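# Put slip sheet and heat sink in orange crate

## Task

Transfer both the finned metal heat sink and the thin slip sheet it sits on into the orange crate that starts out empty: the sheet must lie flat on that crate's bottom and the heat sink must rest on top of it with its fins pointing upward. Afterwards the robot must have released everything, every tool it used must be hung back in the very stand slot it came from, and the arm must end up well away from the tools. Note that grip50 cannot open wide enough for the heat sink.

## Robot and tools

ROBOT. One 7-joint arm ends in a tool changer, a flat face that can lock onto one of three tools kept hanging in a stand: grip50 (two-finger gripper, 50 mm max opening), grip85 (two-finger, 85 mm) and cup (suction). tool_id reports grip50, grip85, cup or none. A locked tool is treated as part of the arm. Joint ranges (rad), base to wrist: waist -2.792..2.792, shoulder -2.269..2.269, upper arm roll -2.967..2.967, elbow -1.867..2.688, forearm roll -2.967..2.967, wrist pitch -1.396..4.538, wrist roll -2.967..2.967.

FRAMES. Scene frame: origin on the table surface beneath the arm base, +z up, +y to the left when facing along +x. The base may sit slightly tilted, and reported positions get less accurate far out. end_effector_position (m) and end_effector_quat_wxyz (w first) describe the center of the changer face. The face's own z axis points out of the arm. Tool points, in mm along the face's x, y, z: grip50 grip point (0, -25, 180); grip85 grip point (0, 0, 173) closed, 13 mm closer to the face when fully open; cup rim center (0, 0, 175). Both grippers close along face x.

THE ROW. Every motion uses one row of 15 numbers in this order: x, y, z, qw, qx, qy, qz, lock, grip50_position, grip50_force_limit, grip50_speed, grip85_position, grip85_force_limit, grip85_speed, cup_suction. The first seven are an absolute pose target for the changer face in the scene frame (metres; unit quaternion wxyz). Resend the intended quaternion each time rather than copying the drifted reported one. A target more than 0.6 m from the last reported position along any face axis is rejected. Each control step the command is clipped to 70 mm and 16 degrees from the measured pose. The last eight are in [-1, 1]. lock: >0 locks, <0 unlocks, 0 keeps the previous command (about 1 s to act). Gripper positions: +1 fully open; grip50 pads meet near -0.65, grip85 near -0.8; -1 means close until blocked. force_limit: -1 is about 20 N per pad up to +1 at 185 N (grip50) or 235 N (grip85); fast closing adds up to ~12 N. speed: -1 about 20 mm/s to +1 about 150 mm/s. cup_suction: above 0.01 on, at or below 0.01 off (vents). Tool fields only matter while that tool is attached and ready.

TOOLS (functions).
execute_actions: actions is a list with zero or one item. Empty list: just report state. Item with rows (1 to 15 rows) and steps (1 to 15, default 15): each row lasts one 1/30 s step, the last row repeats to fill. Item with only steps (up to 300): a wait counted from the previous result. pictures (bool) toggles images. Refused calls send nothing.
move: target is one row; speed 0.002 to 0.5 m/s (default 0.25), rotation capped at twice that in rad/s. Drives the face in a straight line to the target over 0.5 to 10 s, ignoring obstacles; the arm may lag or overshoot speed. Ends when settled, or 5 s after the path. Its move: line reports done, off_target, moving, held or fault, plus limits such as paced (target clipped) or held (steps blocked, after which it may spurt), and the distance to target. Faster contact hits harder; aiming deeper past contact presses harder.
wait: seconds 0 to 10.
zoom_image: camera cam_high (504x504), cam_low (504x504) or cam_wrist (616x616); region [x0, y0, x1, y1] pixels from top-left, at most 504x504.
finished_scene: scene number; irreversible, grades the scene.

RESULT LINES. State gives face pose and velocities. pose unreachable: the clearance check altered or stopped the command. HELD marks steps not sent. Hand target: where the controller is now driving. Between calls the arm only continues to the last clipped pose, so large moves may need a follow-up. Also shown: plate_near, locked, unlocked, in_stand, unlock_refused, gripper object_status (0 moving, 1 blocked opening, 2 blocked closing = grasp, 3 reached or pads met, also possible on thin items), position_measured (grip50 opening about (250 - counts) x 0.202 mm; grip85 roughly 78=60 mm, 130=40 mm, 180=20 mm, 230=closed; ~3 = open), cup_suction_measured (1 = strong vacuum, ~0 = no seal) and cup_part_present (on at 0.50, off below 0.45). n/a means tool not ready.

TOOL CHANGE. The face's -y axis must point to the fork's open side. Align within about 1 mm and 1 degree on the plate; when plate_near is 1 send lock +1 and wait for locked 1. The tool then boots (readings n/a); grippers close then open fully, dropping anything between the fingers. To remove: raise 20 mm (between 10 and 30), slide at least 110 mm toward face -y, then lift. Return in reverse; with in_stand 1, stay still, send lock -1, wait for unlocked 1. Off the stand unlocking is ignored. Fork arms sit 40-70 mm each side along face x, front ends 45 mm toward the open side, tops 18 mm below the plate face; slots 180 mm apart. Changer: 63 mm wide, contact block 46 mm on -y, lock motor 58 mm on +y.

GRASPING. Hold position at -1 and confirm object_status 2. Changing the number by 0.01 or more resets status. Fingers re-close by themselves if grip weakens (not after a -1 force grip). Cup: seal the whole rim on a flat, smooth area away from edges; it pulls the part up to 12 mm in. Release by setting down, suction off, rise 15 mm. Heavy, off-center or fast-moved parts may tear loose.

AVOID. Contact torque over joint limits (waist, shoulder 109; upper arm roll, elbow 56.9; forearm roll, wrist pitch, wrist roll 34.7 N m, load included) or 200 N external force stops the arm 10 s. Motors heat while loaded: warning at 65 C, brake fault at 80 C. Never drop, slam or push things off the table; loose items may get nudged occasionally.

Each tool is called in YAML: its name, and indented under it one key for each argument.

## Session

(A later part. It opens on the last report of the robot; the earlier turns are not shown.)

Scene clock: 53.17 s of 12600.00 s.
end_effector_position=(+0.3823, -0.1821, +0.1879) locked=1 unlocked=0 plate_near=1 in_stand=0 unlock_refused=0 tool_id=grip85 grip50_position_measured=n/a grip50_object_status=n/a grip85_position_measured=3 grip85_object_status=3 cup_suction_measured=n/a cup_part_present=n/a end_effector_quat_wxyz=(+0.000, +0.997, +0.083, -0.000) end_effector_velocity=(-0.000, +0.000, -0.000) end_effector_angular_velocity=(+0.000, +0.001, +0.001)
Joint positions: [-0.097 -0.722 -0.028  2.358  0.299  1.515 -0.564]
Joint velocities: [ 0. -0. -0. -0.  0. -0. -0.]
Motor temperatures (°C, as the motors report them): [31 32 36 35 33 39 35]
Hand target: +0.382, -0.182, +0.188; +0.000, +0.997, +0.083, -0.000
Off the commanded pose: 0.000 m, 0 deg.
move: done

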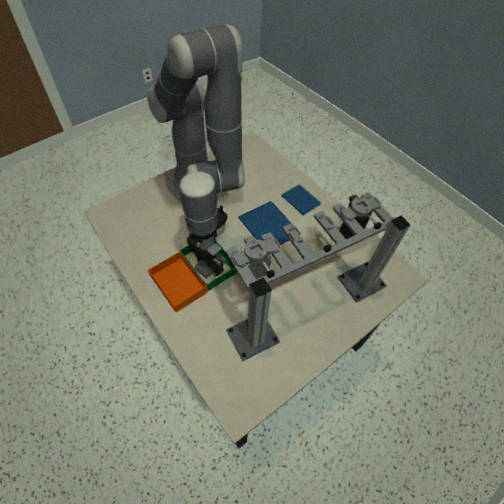

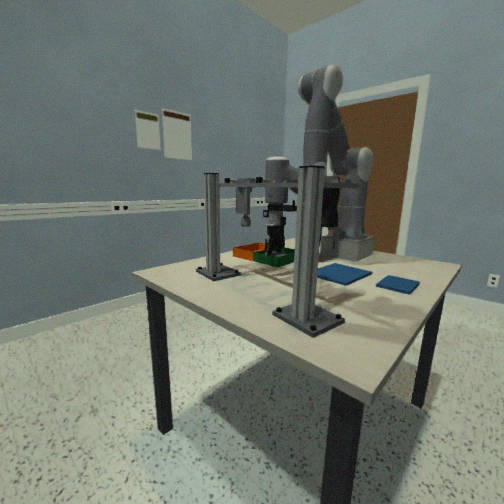

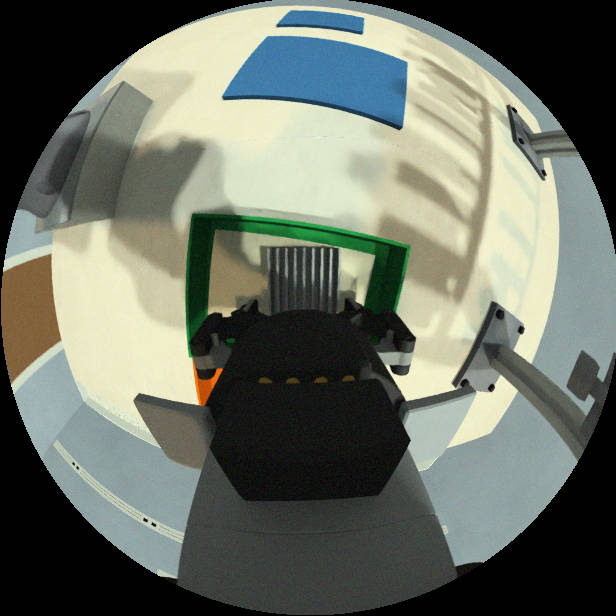

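move:
  target: [0.3823,-0.182,0.188,0,0.9966,0.083,0,0,0,0,0,-1,-0.4,-0.6,0]
  speed: 0.015

Scene clock: 54.67 s of 12600.00 s.
end_effector_position=(+0.3857, -0.1825, +0.1914) locked=1 unlocked=0 plate_near=1 in_stand=0 unlock_refused=0 tool_id=grip85 grip50_position_measured=n/a grip50_object_status=n/a grip85_position_measured=79 grip85_object_status=2 cup_suction_measured=n/a cup_part_present=n/a end_effector_quat_wxyz=(+0.002, +0.997, +0.083, +0.006) end_effector_velocity=(+0.000, -0.000, +0.000) end_effector_angular_velocity=(-0.000, -0.000, -0.000)
Joint positions: [-0.098 -0.715 -0.028  2.357  0.297  1.521 -0.562]
Joint velocities: [-0.001  0.     0.     0.001 -0.004  0.001  0.003]
Motor temperatures (°C, as the motors report them): [31 32 36 35 33 39 35]
Hand target: +0.382, -0.182, +0.188; +0.000, +0.997, +0.083, +0.000
Off the commanded pose: 0.005 m, 1 deg.
move: off_target

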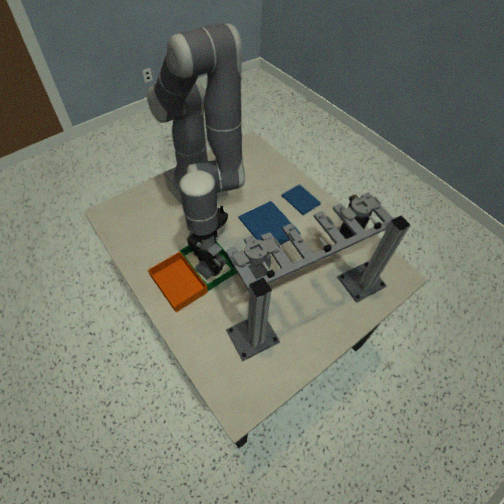

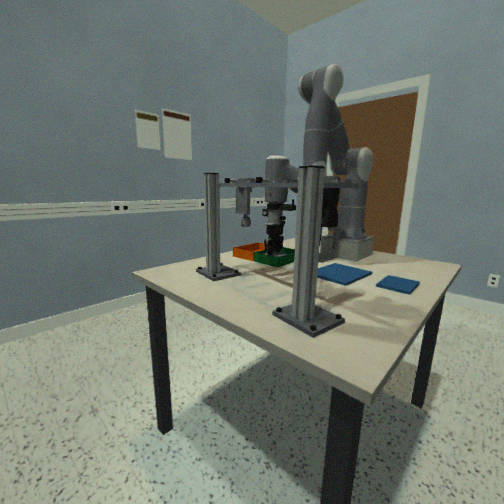

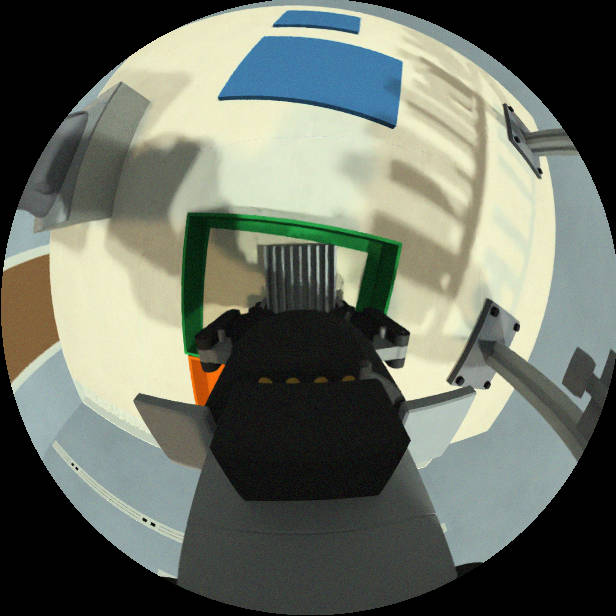

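move:
  target: [0.3855,-0.1825,0.25,0,0.9966,0.083,0,0,0,0,0,-1,-0.4,-0.6,0]
  speed: 0.1

move:
  target: [0.385,-0.025,0.25,0,1,0,0,0,0,0,0,-1,-0.4,-0.6,0]
  speed: 0.15

move:
  target: [0.385,-0.025,0.192,0,1,0,0,0,0,0,0,-1,-0.4,-0.6,0]
  speed: 0.06

zoom_image:
  camera: "cam_low"
  region: [250, 200, 350, 290]

Scene clock: 57.17 s of 12600.00 s.
end_effector_position=(+0.3854, -0.1825, +0.2501) locked=1 unlocked=0 plate_near=1 in_stand=0 unlock_refused=0 tool_id=grip85 grip50_position_measured=n/a grip50_object_status=n/a grip85_position_measured=80 grip85_object_status=2 cup_suction_measured=n/a cup_part_present=n/a end_effector_quat_wxyz=(-0.000, +0.997, +0.083, -0.000) end_effector_velocity=(-0.000, +0.000, -0.000) end_effector_angular_velocity=(-0.000, +0.001, +0.001)
Joint positions: [-0.034 -0.508 -0.11   2.418  0.245  1.356 -0.517]
Joint velocities: [-0.    -0.001  0.     0.    -0.     0.    -0.   ]
Motor temperatures (°C, as the motors report them): [31 32 36 35 33 39 35]
Hand target: +0.385, -0.182, +0.250; -0.000, +0.997, +0.083, +0.000
Off the commanded pose: 0.000 m, 0 deg.
move: done

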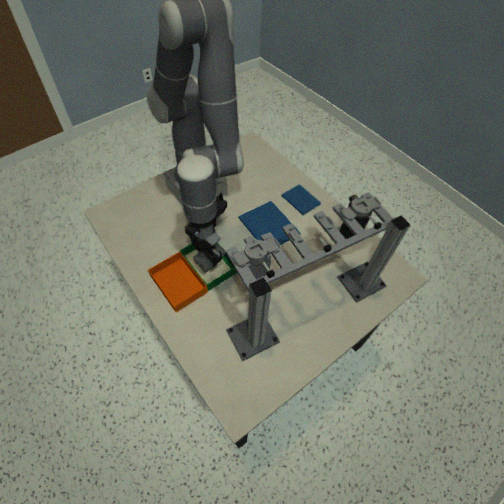

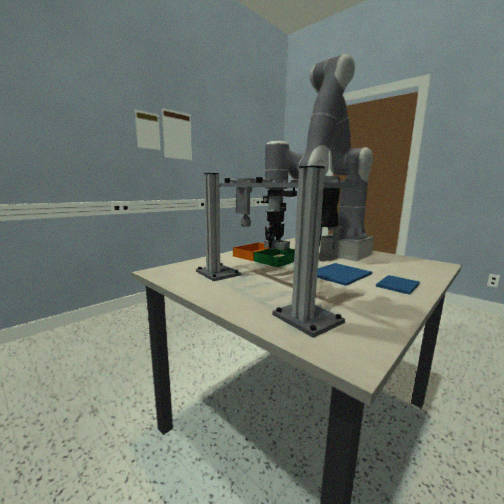

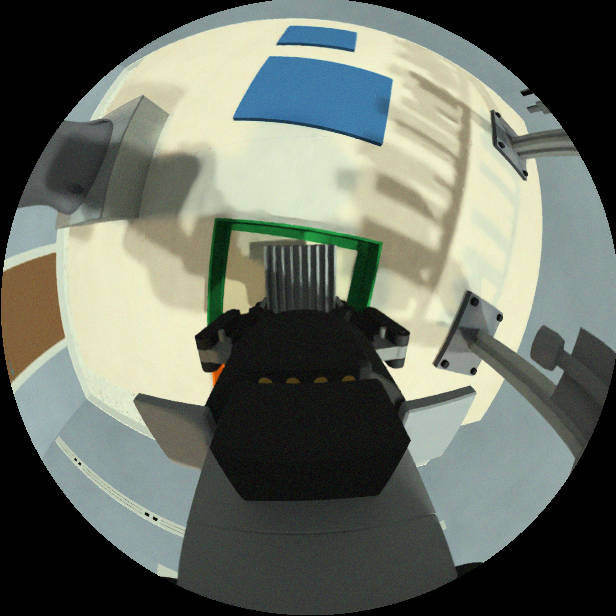

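Scene clock: 58.53 s of 12600.00 s.
end_effector_position=(+0.3843, -0.0241, +0.2497) locked=1 unlocked=0 plate_near=1 in_stand=0 unlock_refused=0 tool_id=grip85 grip50_position_measured=n/a grip50_object_status=n/a grip85_position_measured=80 grip85_object_status=2 cup_suction_measured=n/a cup_part_present=n/a end_effector_quat_wxyz=(-0.002, +1.000, +0.000, -0.001) end_effector_velocity=(-0.000, -0.001, -0.000) end_effector_angular_velocity=(-0.000, +0.001, -0.002)
Joint positions: [ 0.413 -0.482 -0.117  2.511  0.346  1.418 -0.013]
Joint velocities: [-0.002 -0.    -0.     0.     0.    -0.    -0.   ]
Motor temperatures (°C, as the motors report them): [31 32 36 35 33 39 35]
Hand target: +0.384, -0.024, +0.250; -0.002, +1.000, -0.000, -0.000
Off the commanded pose: 0.001 m, 0 deg.
move: done

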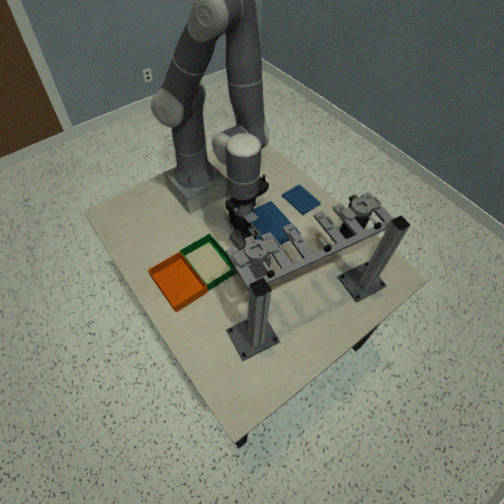

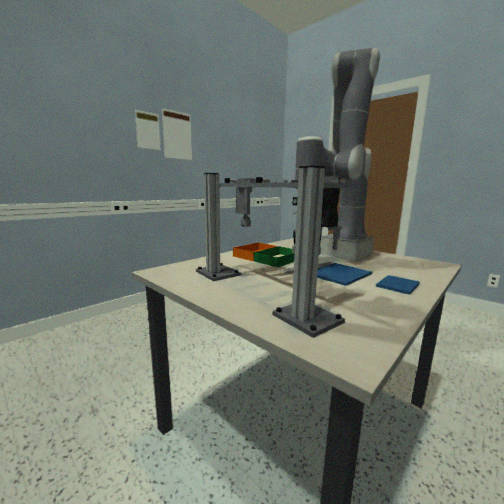

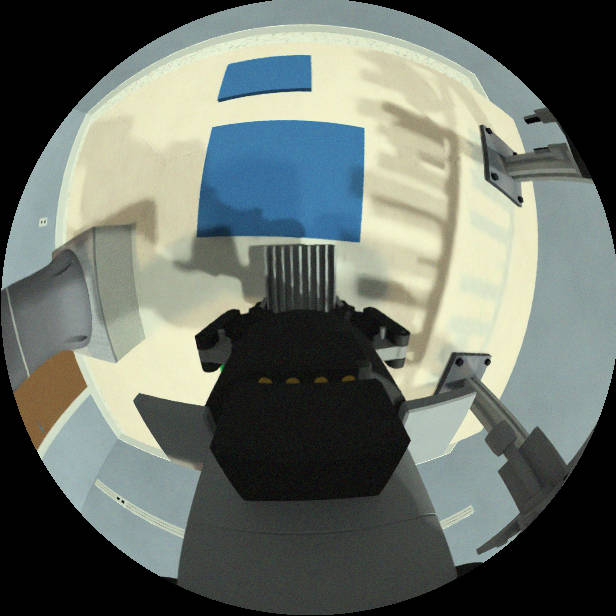

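Scene clock: 59.77 s of 12600.00 s.
end_effector_position=(+0.3851, -0.0250, +0.1918) locked=1 unlocked=0 plate_near=1 in_stand=0 unlock_refused=0 tool_id=grip85 grip50_position_measured=n/a grip50_object_status=n/a grip85_position_measured=80 grip85_object_status=2 cup_suction_measured=n/a cup_part_present=n/a end_effector_quat_wxyz=(+0.000, +1.000, -0.000, -0.000) end_effector_velocity=(-0.000, +0.000, +0.000) end_effector_angular_velocity=(+0.000, -0.000, -0.000)
Joint positions: [ 0.321 -0.706 -0.007  2.432  0.406  1.575 -0.071]
Joint velocities: [ 0.     0.001 -0.     0.     0.    -0.     0.   ]
Motor temperatures (°C, as the motors report them): [31 32 36 35 33 39 35]
Hand target: +0.385, -0.025, +0.192; +0.000, +1.000, -0.000, +0.000
Off the commanded pose: 0.000 m, 0 deg.
move: done

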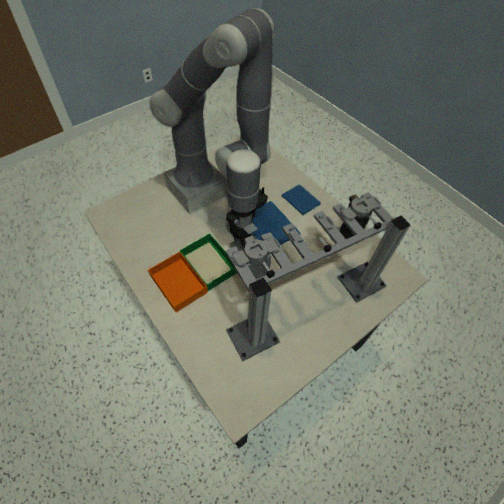

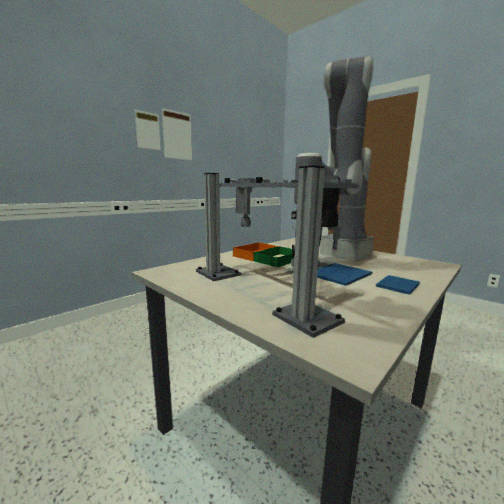

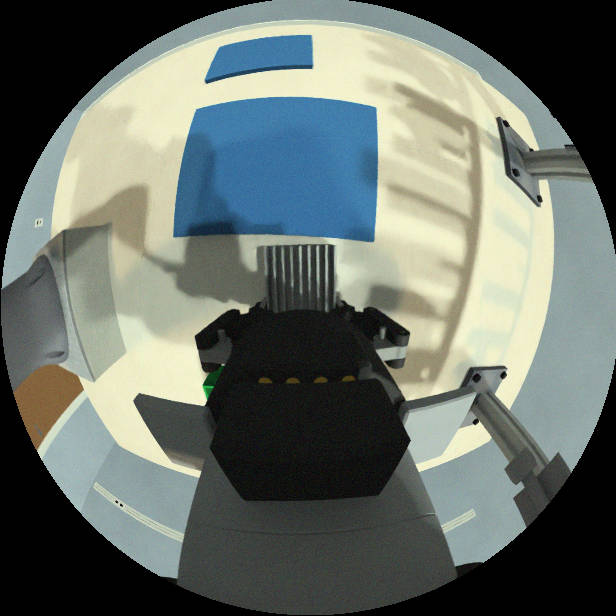

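Region (250, 200, 350, 290) of cam_low's 504x504 image, scaled by 5.040, with more detail than that image has; it fills the top 454 rows of this view, and the rest is white.

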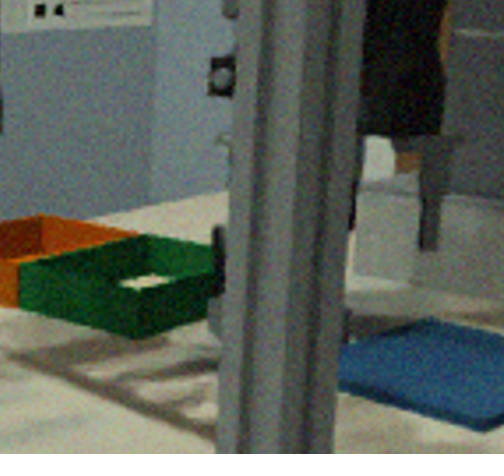

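move:
  target: [0.385,-0.032,0.183,0,1,0,0,0,0,0,0,-1,-0.4,-0.6,0]
  speed: 0.008

Scene clock: 71.47 s of 12600.00 s.
end_effector_position=(+0.3865, -0.0295, +0.1885) locked=1 unlocked=0 plate_near=1 in_stand=0 unlock_refused=0 tool_id=grip85 grip50_position_measured=n/a grip50_object_status=n/a grip85_position_measured=80 grip85_object_status=2 cup_suction_measured=n/a cup_part_present=n/a end_effector_quat_wxyz=(-0.001, +1.000, -0.000, +0.005) end_effector_velocity=(-0.000, -0.000, -0.000) end_effector_angular_velocity=(-0.000, +0.000, -0.001)
Joint positions: [ 0.297 -0.721  0.005  2.425  0.406  1.595 -0.086]
Joint velocities: [-0. -0. -0.  0. -0. -0.  0.]
Motor temperatures (°C, as the motors report them): [31 32 36 35 33 39 35]
Hand target: +0.386, -0.030, +0.188; -0.001, +1.000, -0.000, +0.004
Off the commanded pose: 0.006 m, 1 deg.
FORCE FAULT: contact force on the arm reached its limit, and the arm stopped for 10 seconds. The contact can be on any part of the arm, not only on its tool. The arm's remaining commands of this call were not run. The arm holds still and accepts commands again. Move the arm away from the contact; if what it grips holds it there, let go first. Pushing or pulling that hard again can fault the arm again.
move: fault

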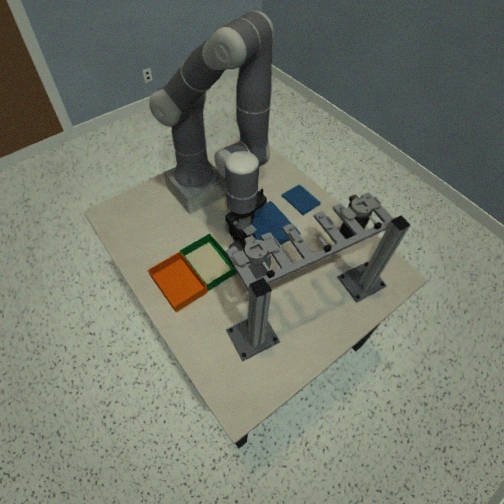

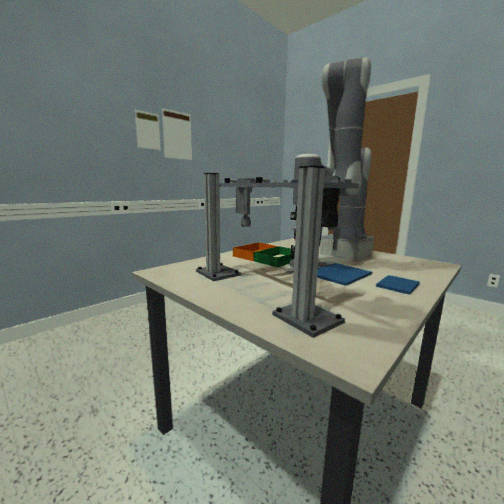

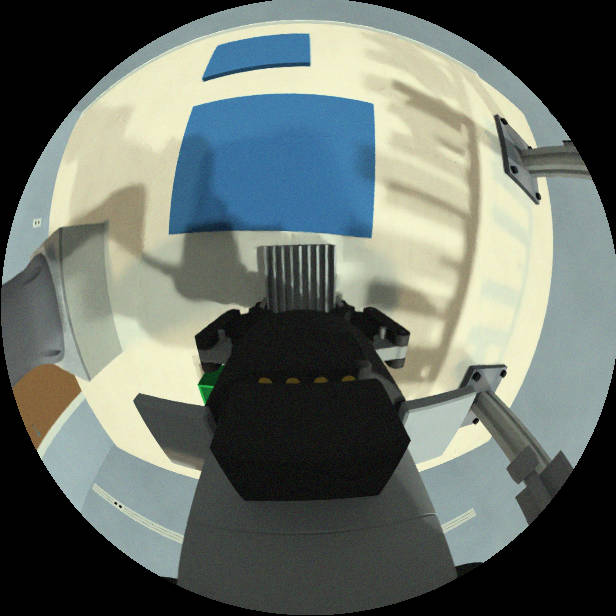

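move:
  target: [0.3865,-0.0295,0.19,0,1,0,0,0,0,0,0,1,-0.4,0,0]
  speed: 0.01

move:
  target: [0.42,0.0,0.385,0,0.7576,0.6528,0,0,0,0,0,1,-0.4,0,0]
  speed: 0.2

Scene clock: 72.73 s of 12600.00 s.
end_effector_position=(+0.3866, -0.0294, +0.1900) locked=1 unlocked=0 plate_near=1 in_stand=0 unlock_refused=0 tool_id=grip85 grip50_position_measured=n/a grip50_object_status=n/a grip85_position_measured=3 grip85_object_status=3 cup_suction_measured=n/a cup_part_present=n/a end_effector_quat_wxyz=(-0.000, +1.000, +0.000, +0.000) end_effector_velocity=(+0.000, +0.000, +0.000) end_effector_angular_velocity=(+0.000, -0.000, +0.001)
Joint positions: [ 0.305 -0.712 -0.005  2.426  0.402  1.576 -0.082]
Joint velocities: [-0.     0.     0.    -0.    -0.    -0.    -0.001]
Motor temperatures (°C, as the motors report them): [31 32 36 35 33 39 35]
Hand target: +0.386, -0.029, +0.190; -0.000, +1.000, +0.000, -0.000
Off the commanded pose: 0.000 m, 0 deg.
move: done

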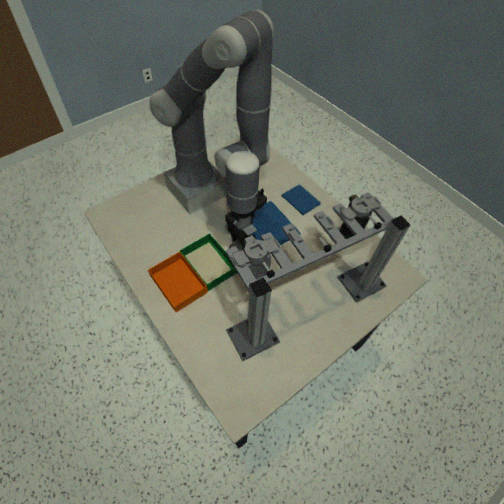

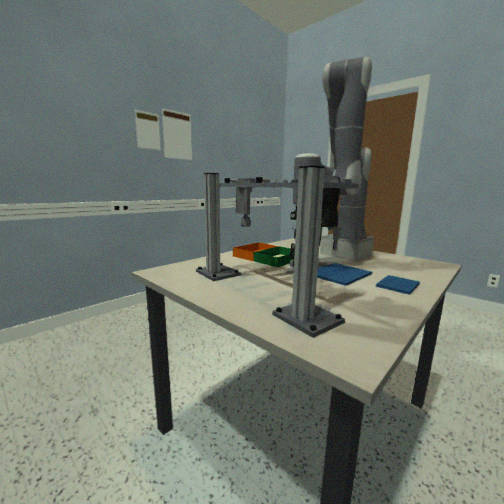

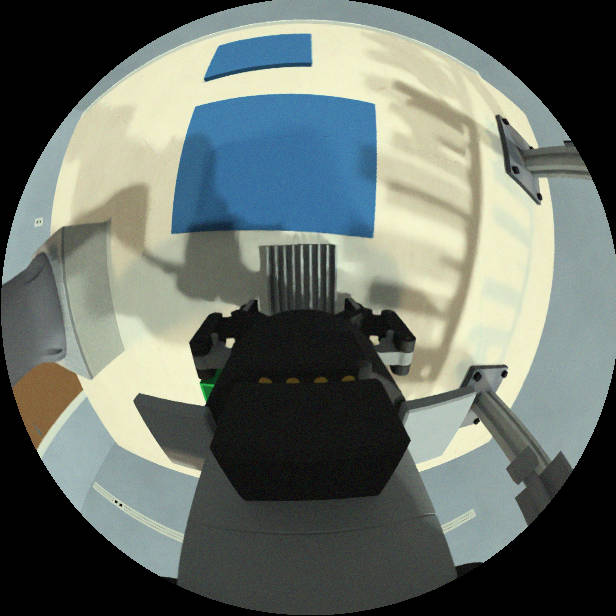

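Scene clock: 76.60 s of 12600.00 s.
end_effector_position=(+0.4194, -0.0000, +0.3859) locked=1 unlocked=0 plate_near=1 in_stand=0 unlock_refused=0 tool_id=grip85 grip50_position_measured=n/a grip50_object_status=n/a grip85_position_measured=3 grip85_object_status=3 cup_suction_measured=n/a cup_part_present=n/a end_effector_quat_wxyz=(-0.000, +0.757, +0.653, +0.000) end_effector_velocity=(-0.000, -0.000, -0.000) end_effector_angular_velocity=(+0.000, +0.000, -0.000)
Joint positions: [ 0.238 -0.06   0.02   2.44  -0.01   0.938 -1.139]
Joint velocities: [-0. -0.  0. -0.  0.  0. -0.]
Motor temperatures (°C, as the motors report them): [31 32 36 35 33 39 35]
Hand target: +0.419, -0.000, +0.386; -0.000, +0.757, +0.653, +0.000
Off the commanded pose: 0.001 m, 0 deg.
move: done

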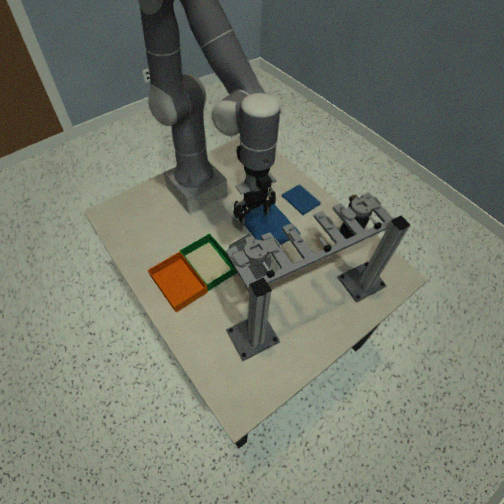

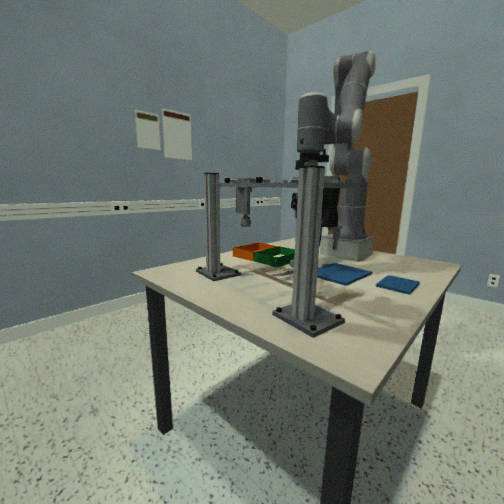

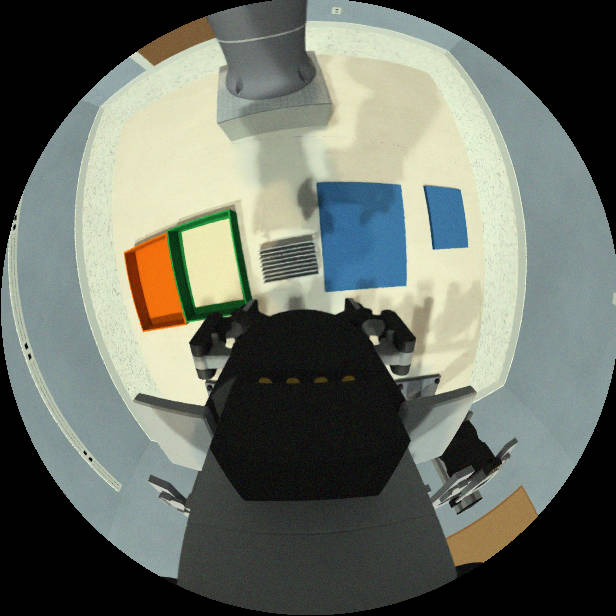

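move:
  target: [0.5152,0.051,0.385,0,0.7576,0.6528,0,0,0,0,0,1,-0.4,0,0]

move:
  target: [0.6385,0.0325,0.385,0,0.7576,0.6528,0,0,0,0,0,1,-0.4,0,0]
  speed: 0.1

move:
  target: [0.6385,0.0325,0.3648,0,0.7576,0.6528,0,0,0,0,0,1,-0.4,0,0]
  speed: 0.02

Scene clock: 78.33 s of 12600.00 s.
end_effector_position=(+0.5150, +0.0515, +0.3853) locked=1 unlocked=0 plate_near=1 in_stand=0 unlock_refused=0 tool_id=grip85 grip50_position_measured=n/a grip50_object_status=n/a grip85_position_measured=3 grip85_object_status=3 cup_suction_measured=n/a cup_part_present=n/a end_effector_quat_wxyz=(-0.000, +0.758, +0.653, +0.000) end_effector_velocity=(+0.000, -0.000, +0.000) end_effector_angular_velocity=(+0.000, -0.001, -0.000)
Joint positions: [ 0.293 -0.27   0.011  2.161 -0.012  0.867 -1.09 ]
Joint velocities: [-0.     0.     0.     0.    -0.     0.001 -0.   ]
Motor temperatures (°C, as the motors report them): [31 32 36 35 33 39 35]
Hand target: +0.515, +0.051, +0.385; -0.000, +0.758, +0.653, +0.000
Off the commanded pose: 0.001 m, 0 deg.
move: done

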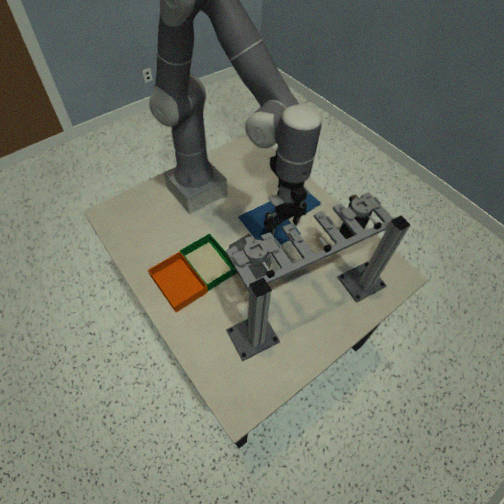

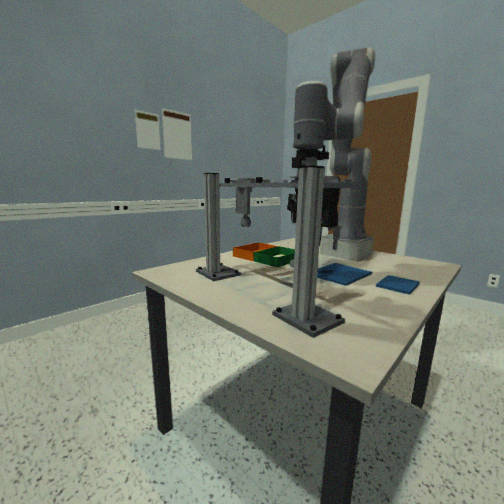

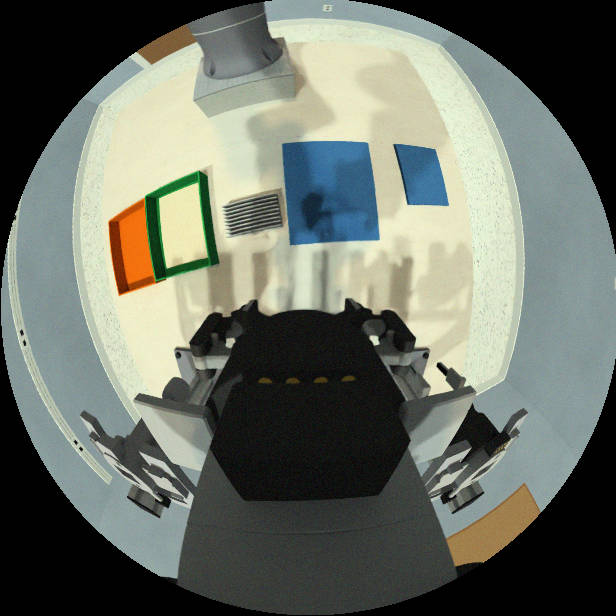

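Scene clock: 79.87 s of 12600.00 s.
end_effector_position=(+0.6386, +0.0326, +0.3854) locked=1 unlocked=0 plate_near=1 in_stand=0 unlock_refused=0 tool_id=grip85 grip50_position_measured=n/a grip50_object_status=n/a grip85_position_measured=3 grip85_object_status=3 cup_suction_measured=n/a cup_part_present=n/a end_effector_quat_wxyz=(+0.000, +0.758, +0.653, +0.000) end_effector_velocity=(+0.000, +0.000, +0.000) end_effector_angular_velocity=(+0.000, -0.001, +0.001)
Joint positions: [ 0.237 -0.509 -0.028  1.774  0.011  0.72  -1.198]
Joint velocities: [ 0.     0.001  0.    -0.    -0.     0.    -0.   ]
Motor temperatures (°C, as the motors report them): [31 32 36 35 33 39 35]
Hand target: +0.639, +0.033, +0.385; +0.000, +0.758, +0.653, +0.000
Off the commanded pose: 0.000 m, 0 deg.
move: done

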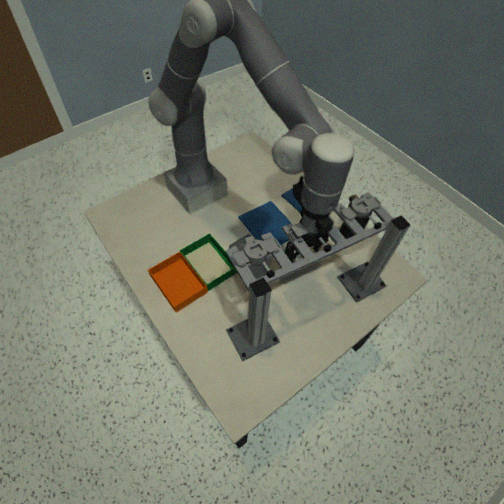

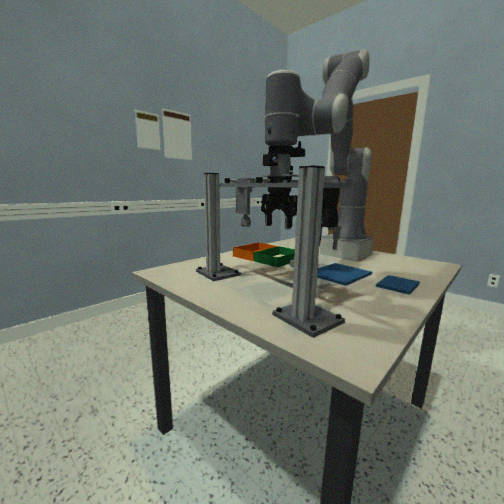

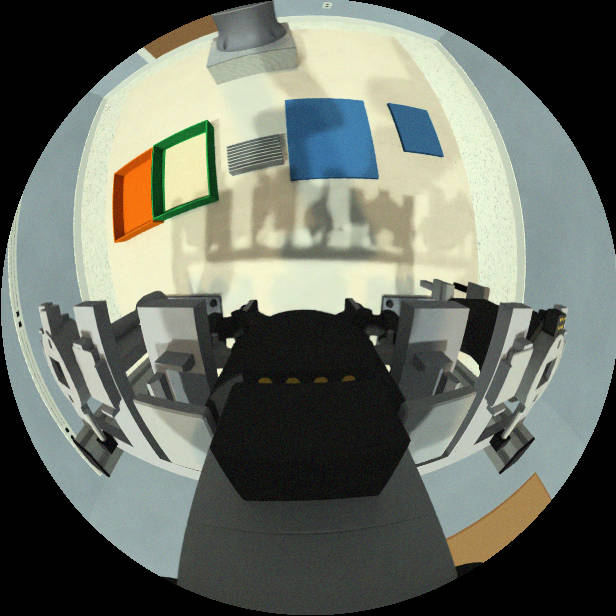

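Scene clock: 81.13 s of 12600.00 s.
end_effector_position=(+0.6389, +0.0323, +0.3651) locked=1 unlocked=0 plate_near=1 in_stand=1 unlock_refused=0 tool_id=grip85 grip50_position_measured=n/a grip50_object_status=n/a grip85_position_measured=3 grip85_object_status=3 cup_suction_measured=n/a cup_part_present=n/a end_effector_quat_wxyz=(+0.000, +0.758, +0.652, +0.001) end_effector_velocity=(-0.000, -0.000, -0.000) end_effector_angular_velocity=(+0.000, -0.000, -0.000)
Joint positions: [ 0.236 -0.543 -0.028  1.784  0.013  0.765 -1.199]
Joint velocities: [-0.    -0.     0.     0.     0.     0.001  0.   ]
Motor temperatures (°C, as the motors report them): [31 32 36 35 33 39 35]
Hand target: +0.639, +0.033, +0.365; -0.000, +0.758, +0.653, +0.000
Off the commanded pose: 0.001 m, 0 deg.
move: done

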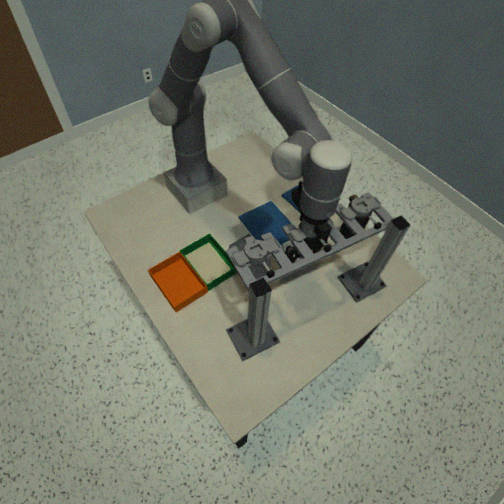

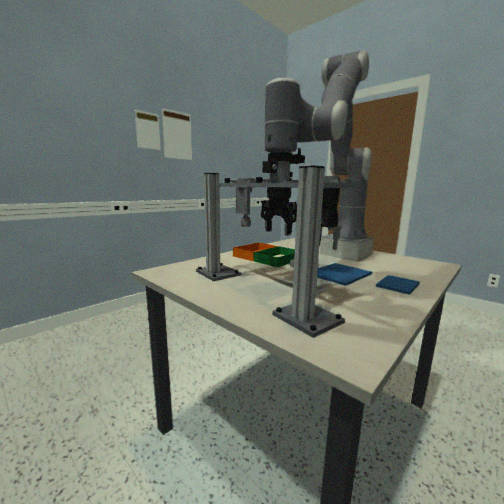

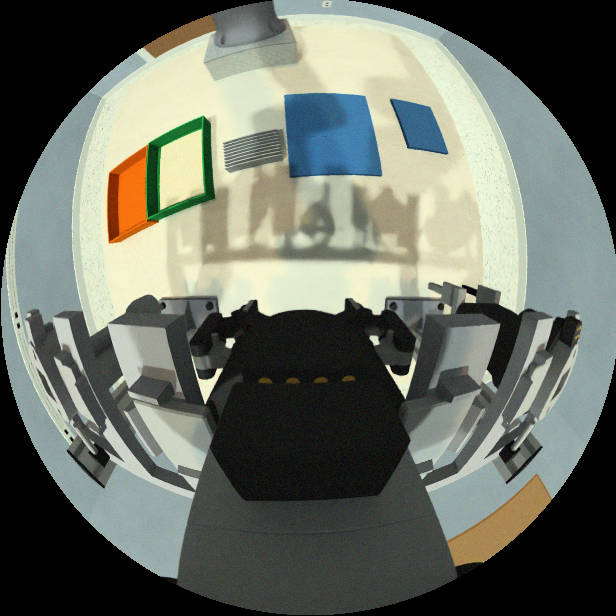

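execute_actions:
  actions:
    - {"rows":[[0.6388,0.0324,0.3648,0,0.7576,0.6528,0,-1,0,0,0,1,-0.4,0,0]],"steps":15}
  pictures: false

execute_actions:
  actions:
    - {"steps":20}
  pictures: false

Scene clock: 82.03 s of 12600.00 s.
end_effector_position=(+0.6388, +0.0323, +0.3647) locked=0 unlocked=0 plate_near=1 in_stand=1 unlock_refused=0 tool_id=none grip50_position_measured=n/a grip50_object_status=n/a grip85_position_measured=n/a grip85_object_status=n/a cup_suction_measured=n/a cup_part_present=n/a end_effector_quat_wxyz=(-0.000, +0.758, +0.653, -0.000) end_effector_velocity=(+0.000, -0.000, +0.000) end_effector_angular_velocity=(+0.000, -0.001, -0.000)
Joint positions: [ 0.236 -0.543 -0.028  1.784  0.013  0.764 -1.2  ]
Joint velocities: [-0.     0.    -0.     0.     0.     0.001 -0.   ]
Motor temperatures (°C, as the motors report them): [31 32 36 35 33 39 35]
Hand target: +0.639, +0.032, +0.365; +0.000, +0.758, +0.653, -0.000
Off the commanded pose: 0.000 m, 0 deg.
Steps of this call (steps 1 to 12: nothing new was sent; steps 13 to 27: all 15 steps of this action). Readings (end_effector_position | what the end effector reports):
13: (+0.6388, +0.0323, +0.3648) | locked=1 unlocked=0 plate_near=1 in_stand=1 unlock_refused=0 tool_id=grip85 grip50_position_measured=n/a grip50_object_status=n/a grip85_position_measured=3 grip85_object_status=3 cup_suction_measured=n/a cup_part_present=n/a
14: (+0.6388, +0.0322, +0.3648) | locked=1 unlocked=0 plate_near=1 in_stand=1 unlock_refused=0 tool_id=grip85 grip50_position_measured=n/a grip50_object_status=n/a grip85_position_measured=3 grip85_object_status=3 cup_suction_measured=n/a cup_part_present=n/a
16: (+0.6388, +0.0322, +0.3648) | locked=1 unlocked=0 plate_near=1 in_stand=1 unlock_refused=0 tool_id=grip85 grip50_position_measured=n/a grip50_object_status=n/a grip85_position_measured=3 grip85_object_status=3 cup_suction_measured=n/a cup_part_present=n/a
20: (+0.6388, +0.0322, +0.3646) | locked=0 unlocked=0 plate_near=1 in_stand=1 unlock_refused=0 tool_id=none grip50_position_measured=n/a grip50_object_status=n/a grip85_position_measured=n/a grip85_object_status=n/a cup_suction_measured=n/a cup_part_present=n/a
27: the state above

Scene clock: 82.70 s of 12600.00 s.
end_effector_position=(+0.6388, +0.0323, +0.3647) locked=0 unlocked=1 plate_near=1 in_stand=1 unlock_refused=0 tool_id=none grip50_position_measured=n/a grip50_object_status=n/a grip85_position_measured=n/a grip85_object_status=n/a cup_suction_measured=n/a cup_part_present=n/a end_effector_quat_wxyz=(-0.000, +0.758, +0.653, -0.000) end_effector_velocity=(-0.000, +0.000, -0.000) end_effector_angular_velocity=(+0.000, +0.000, -0.000)
Joint positions: [ 0.236 -0.543 -0.028  1.784  0.013  0.764 -1.2  ]
Joint velocities: [ 0. -0.  0. -0.  0. -0.  0.]
Motor temperatures (°C, as the motors report them): [31 32 36 35 33 39 35]
Hand target: +0.639, +0.032, +0.365; +0.000, +0.758, +0.653, -0.000
Off the commanded pose: 0.000 m, 0 deg.
Steps of this call (steps 1 to 20: nothing new was sent). Readings (end_effector_position | what the end effector reports):
1: (+0.6388, +0.0323, +0.3647) | locked=0 unlocked=0 plate_near=1 in_stand=1 unlock_refused=0 tool_id=none grip50_position_measured=n/a grip50_object_status=n/a grip85_position_measured=n/a grip85_object_status=n/a cup_suction_measured=n/a cup_part_present=n/a
2: (+0.6388, +0.0323, +0.3647) | locked=0 unlocked=0 plate_near=1 in_stand=1 unlock_refused=0 tool_id=none grip50_position_measured=n/a grip50_object_status=n/a grip85_position_measured=n/a grip85_object_status=n/a cup_suction_measured=n/a cup_part_present=n/a
4: (+0.6388, +0.0323, +0.3647) | locked=0 unlocked=0 plate_near=1 in_stand=1 unlock_refused=0 tool_id=none grip50_position_measured=n/a grip50_object_status=n/a grip85_position_measured=n/a grip85_object_status=n/a cup_suction_measured=n/a cup_part_present=n/a
8: (+0.6388, +0.0323, +0.3647) | locked=0 unlocked=0 plate_near=1 in_stand=1 unlock_refused=0 tool_id=none grip50_position_measured=n/a grip50_object_status=n/a grip85_position_measured=n/a grip85_object_status=n/a cup_suction_measured=n/a cup_part_present=n/a
20: the state above


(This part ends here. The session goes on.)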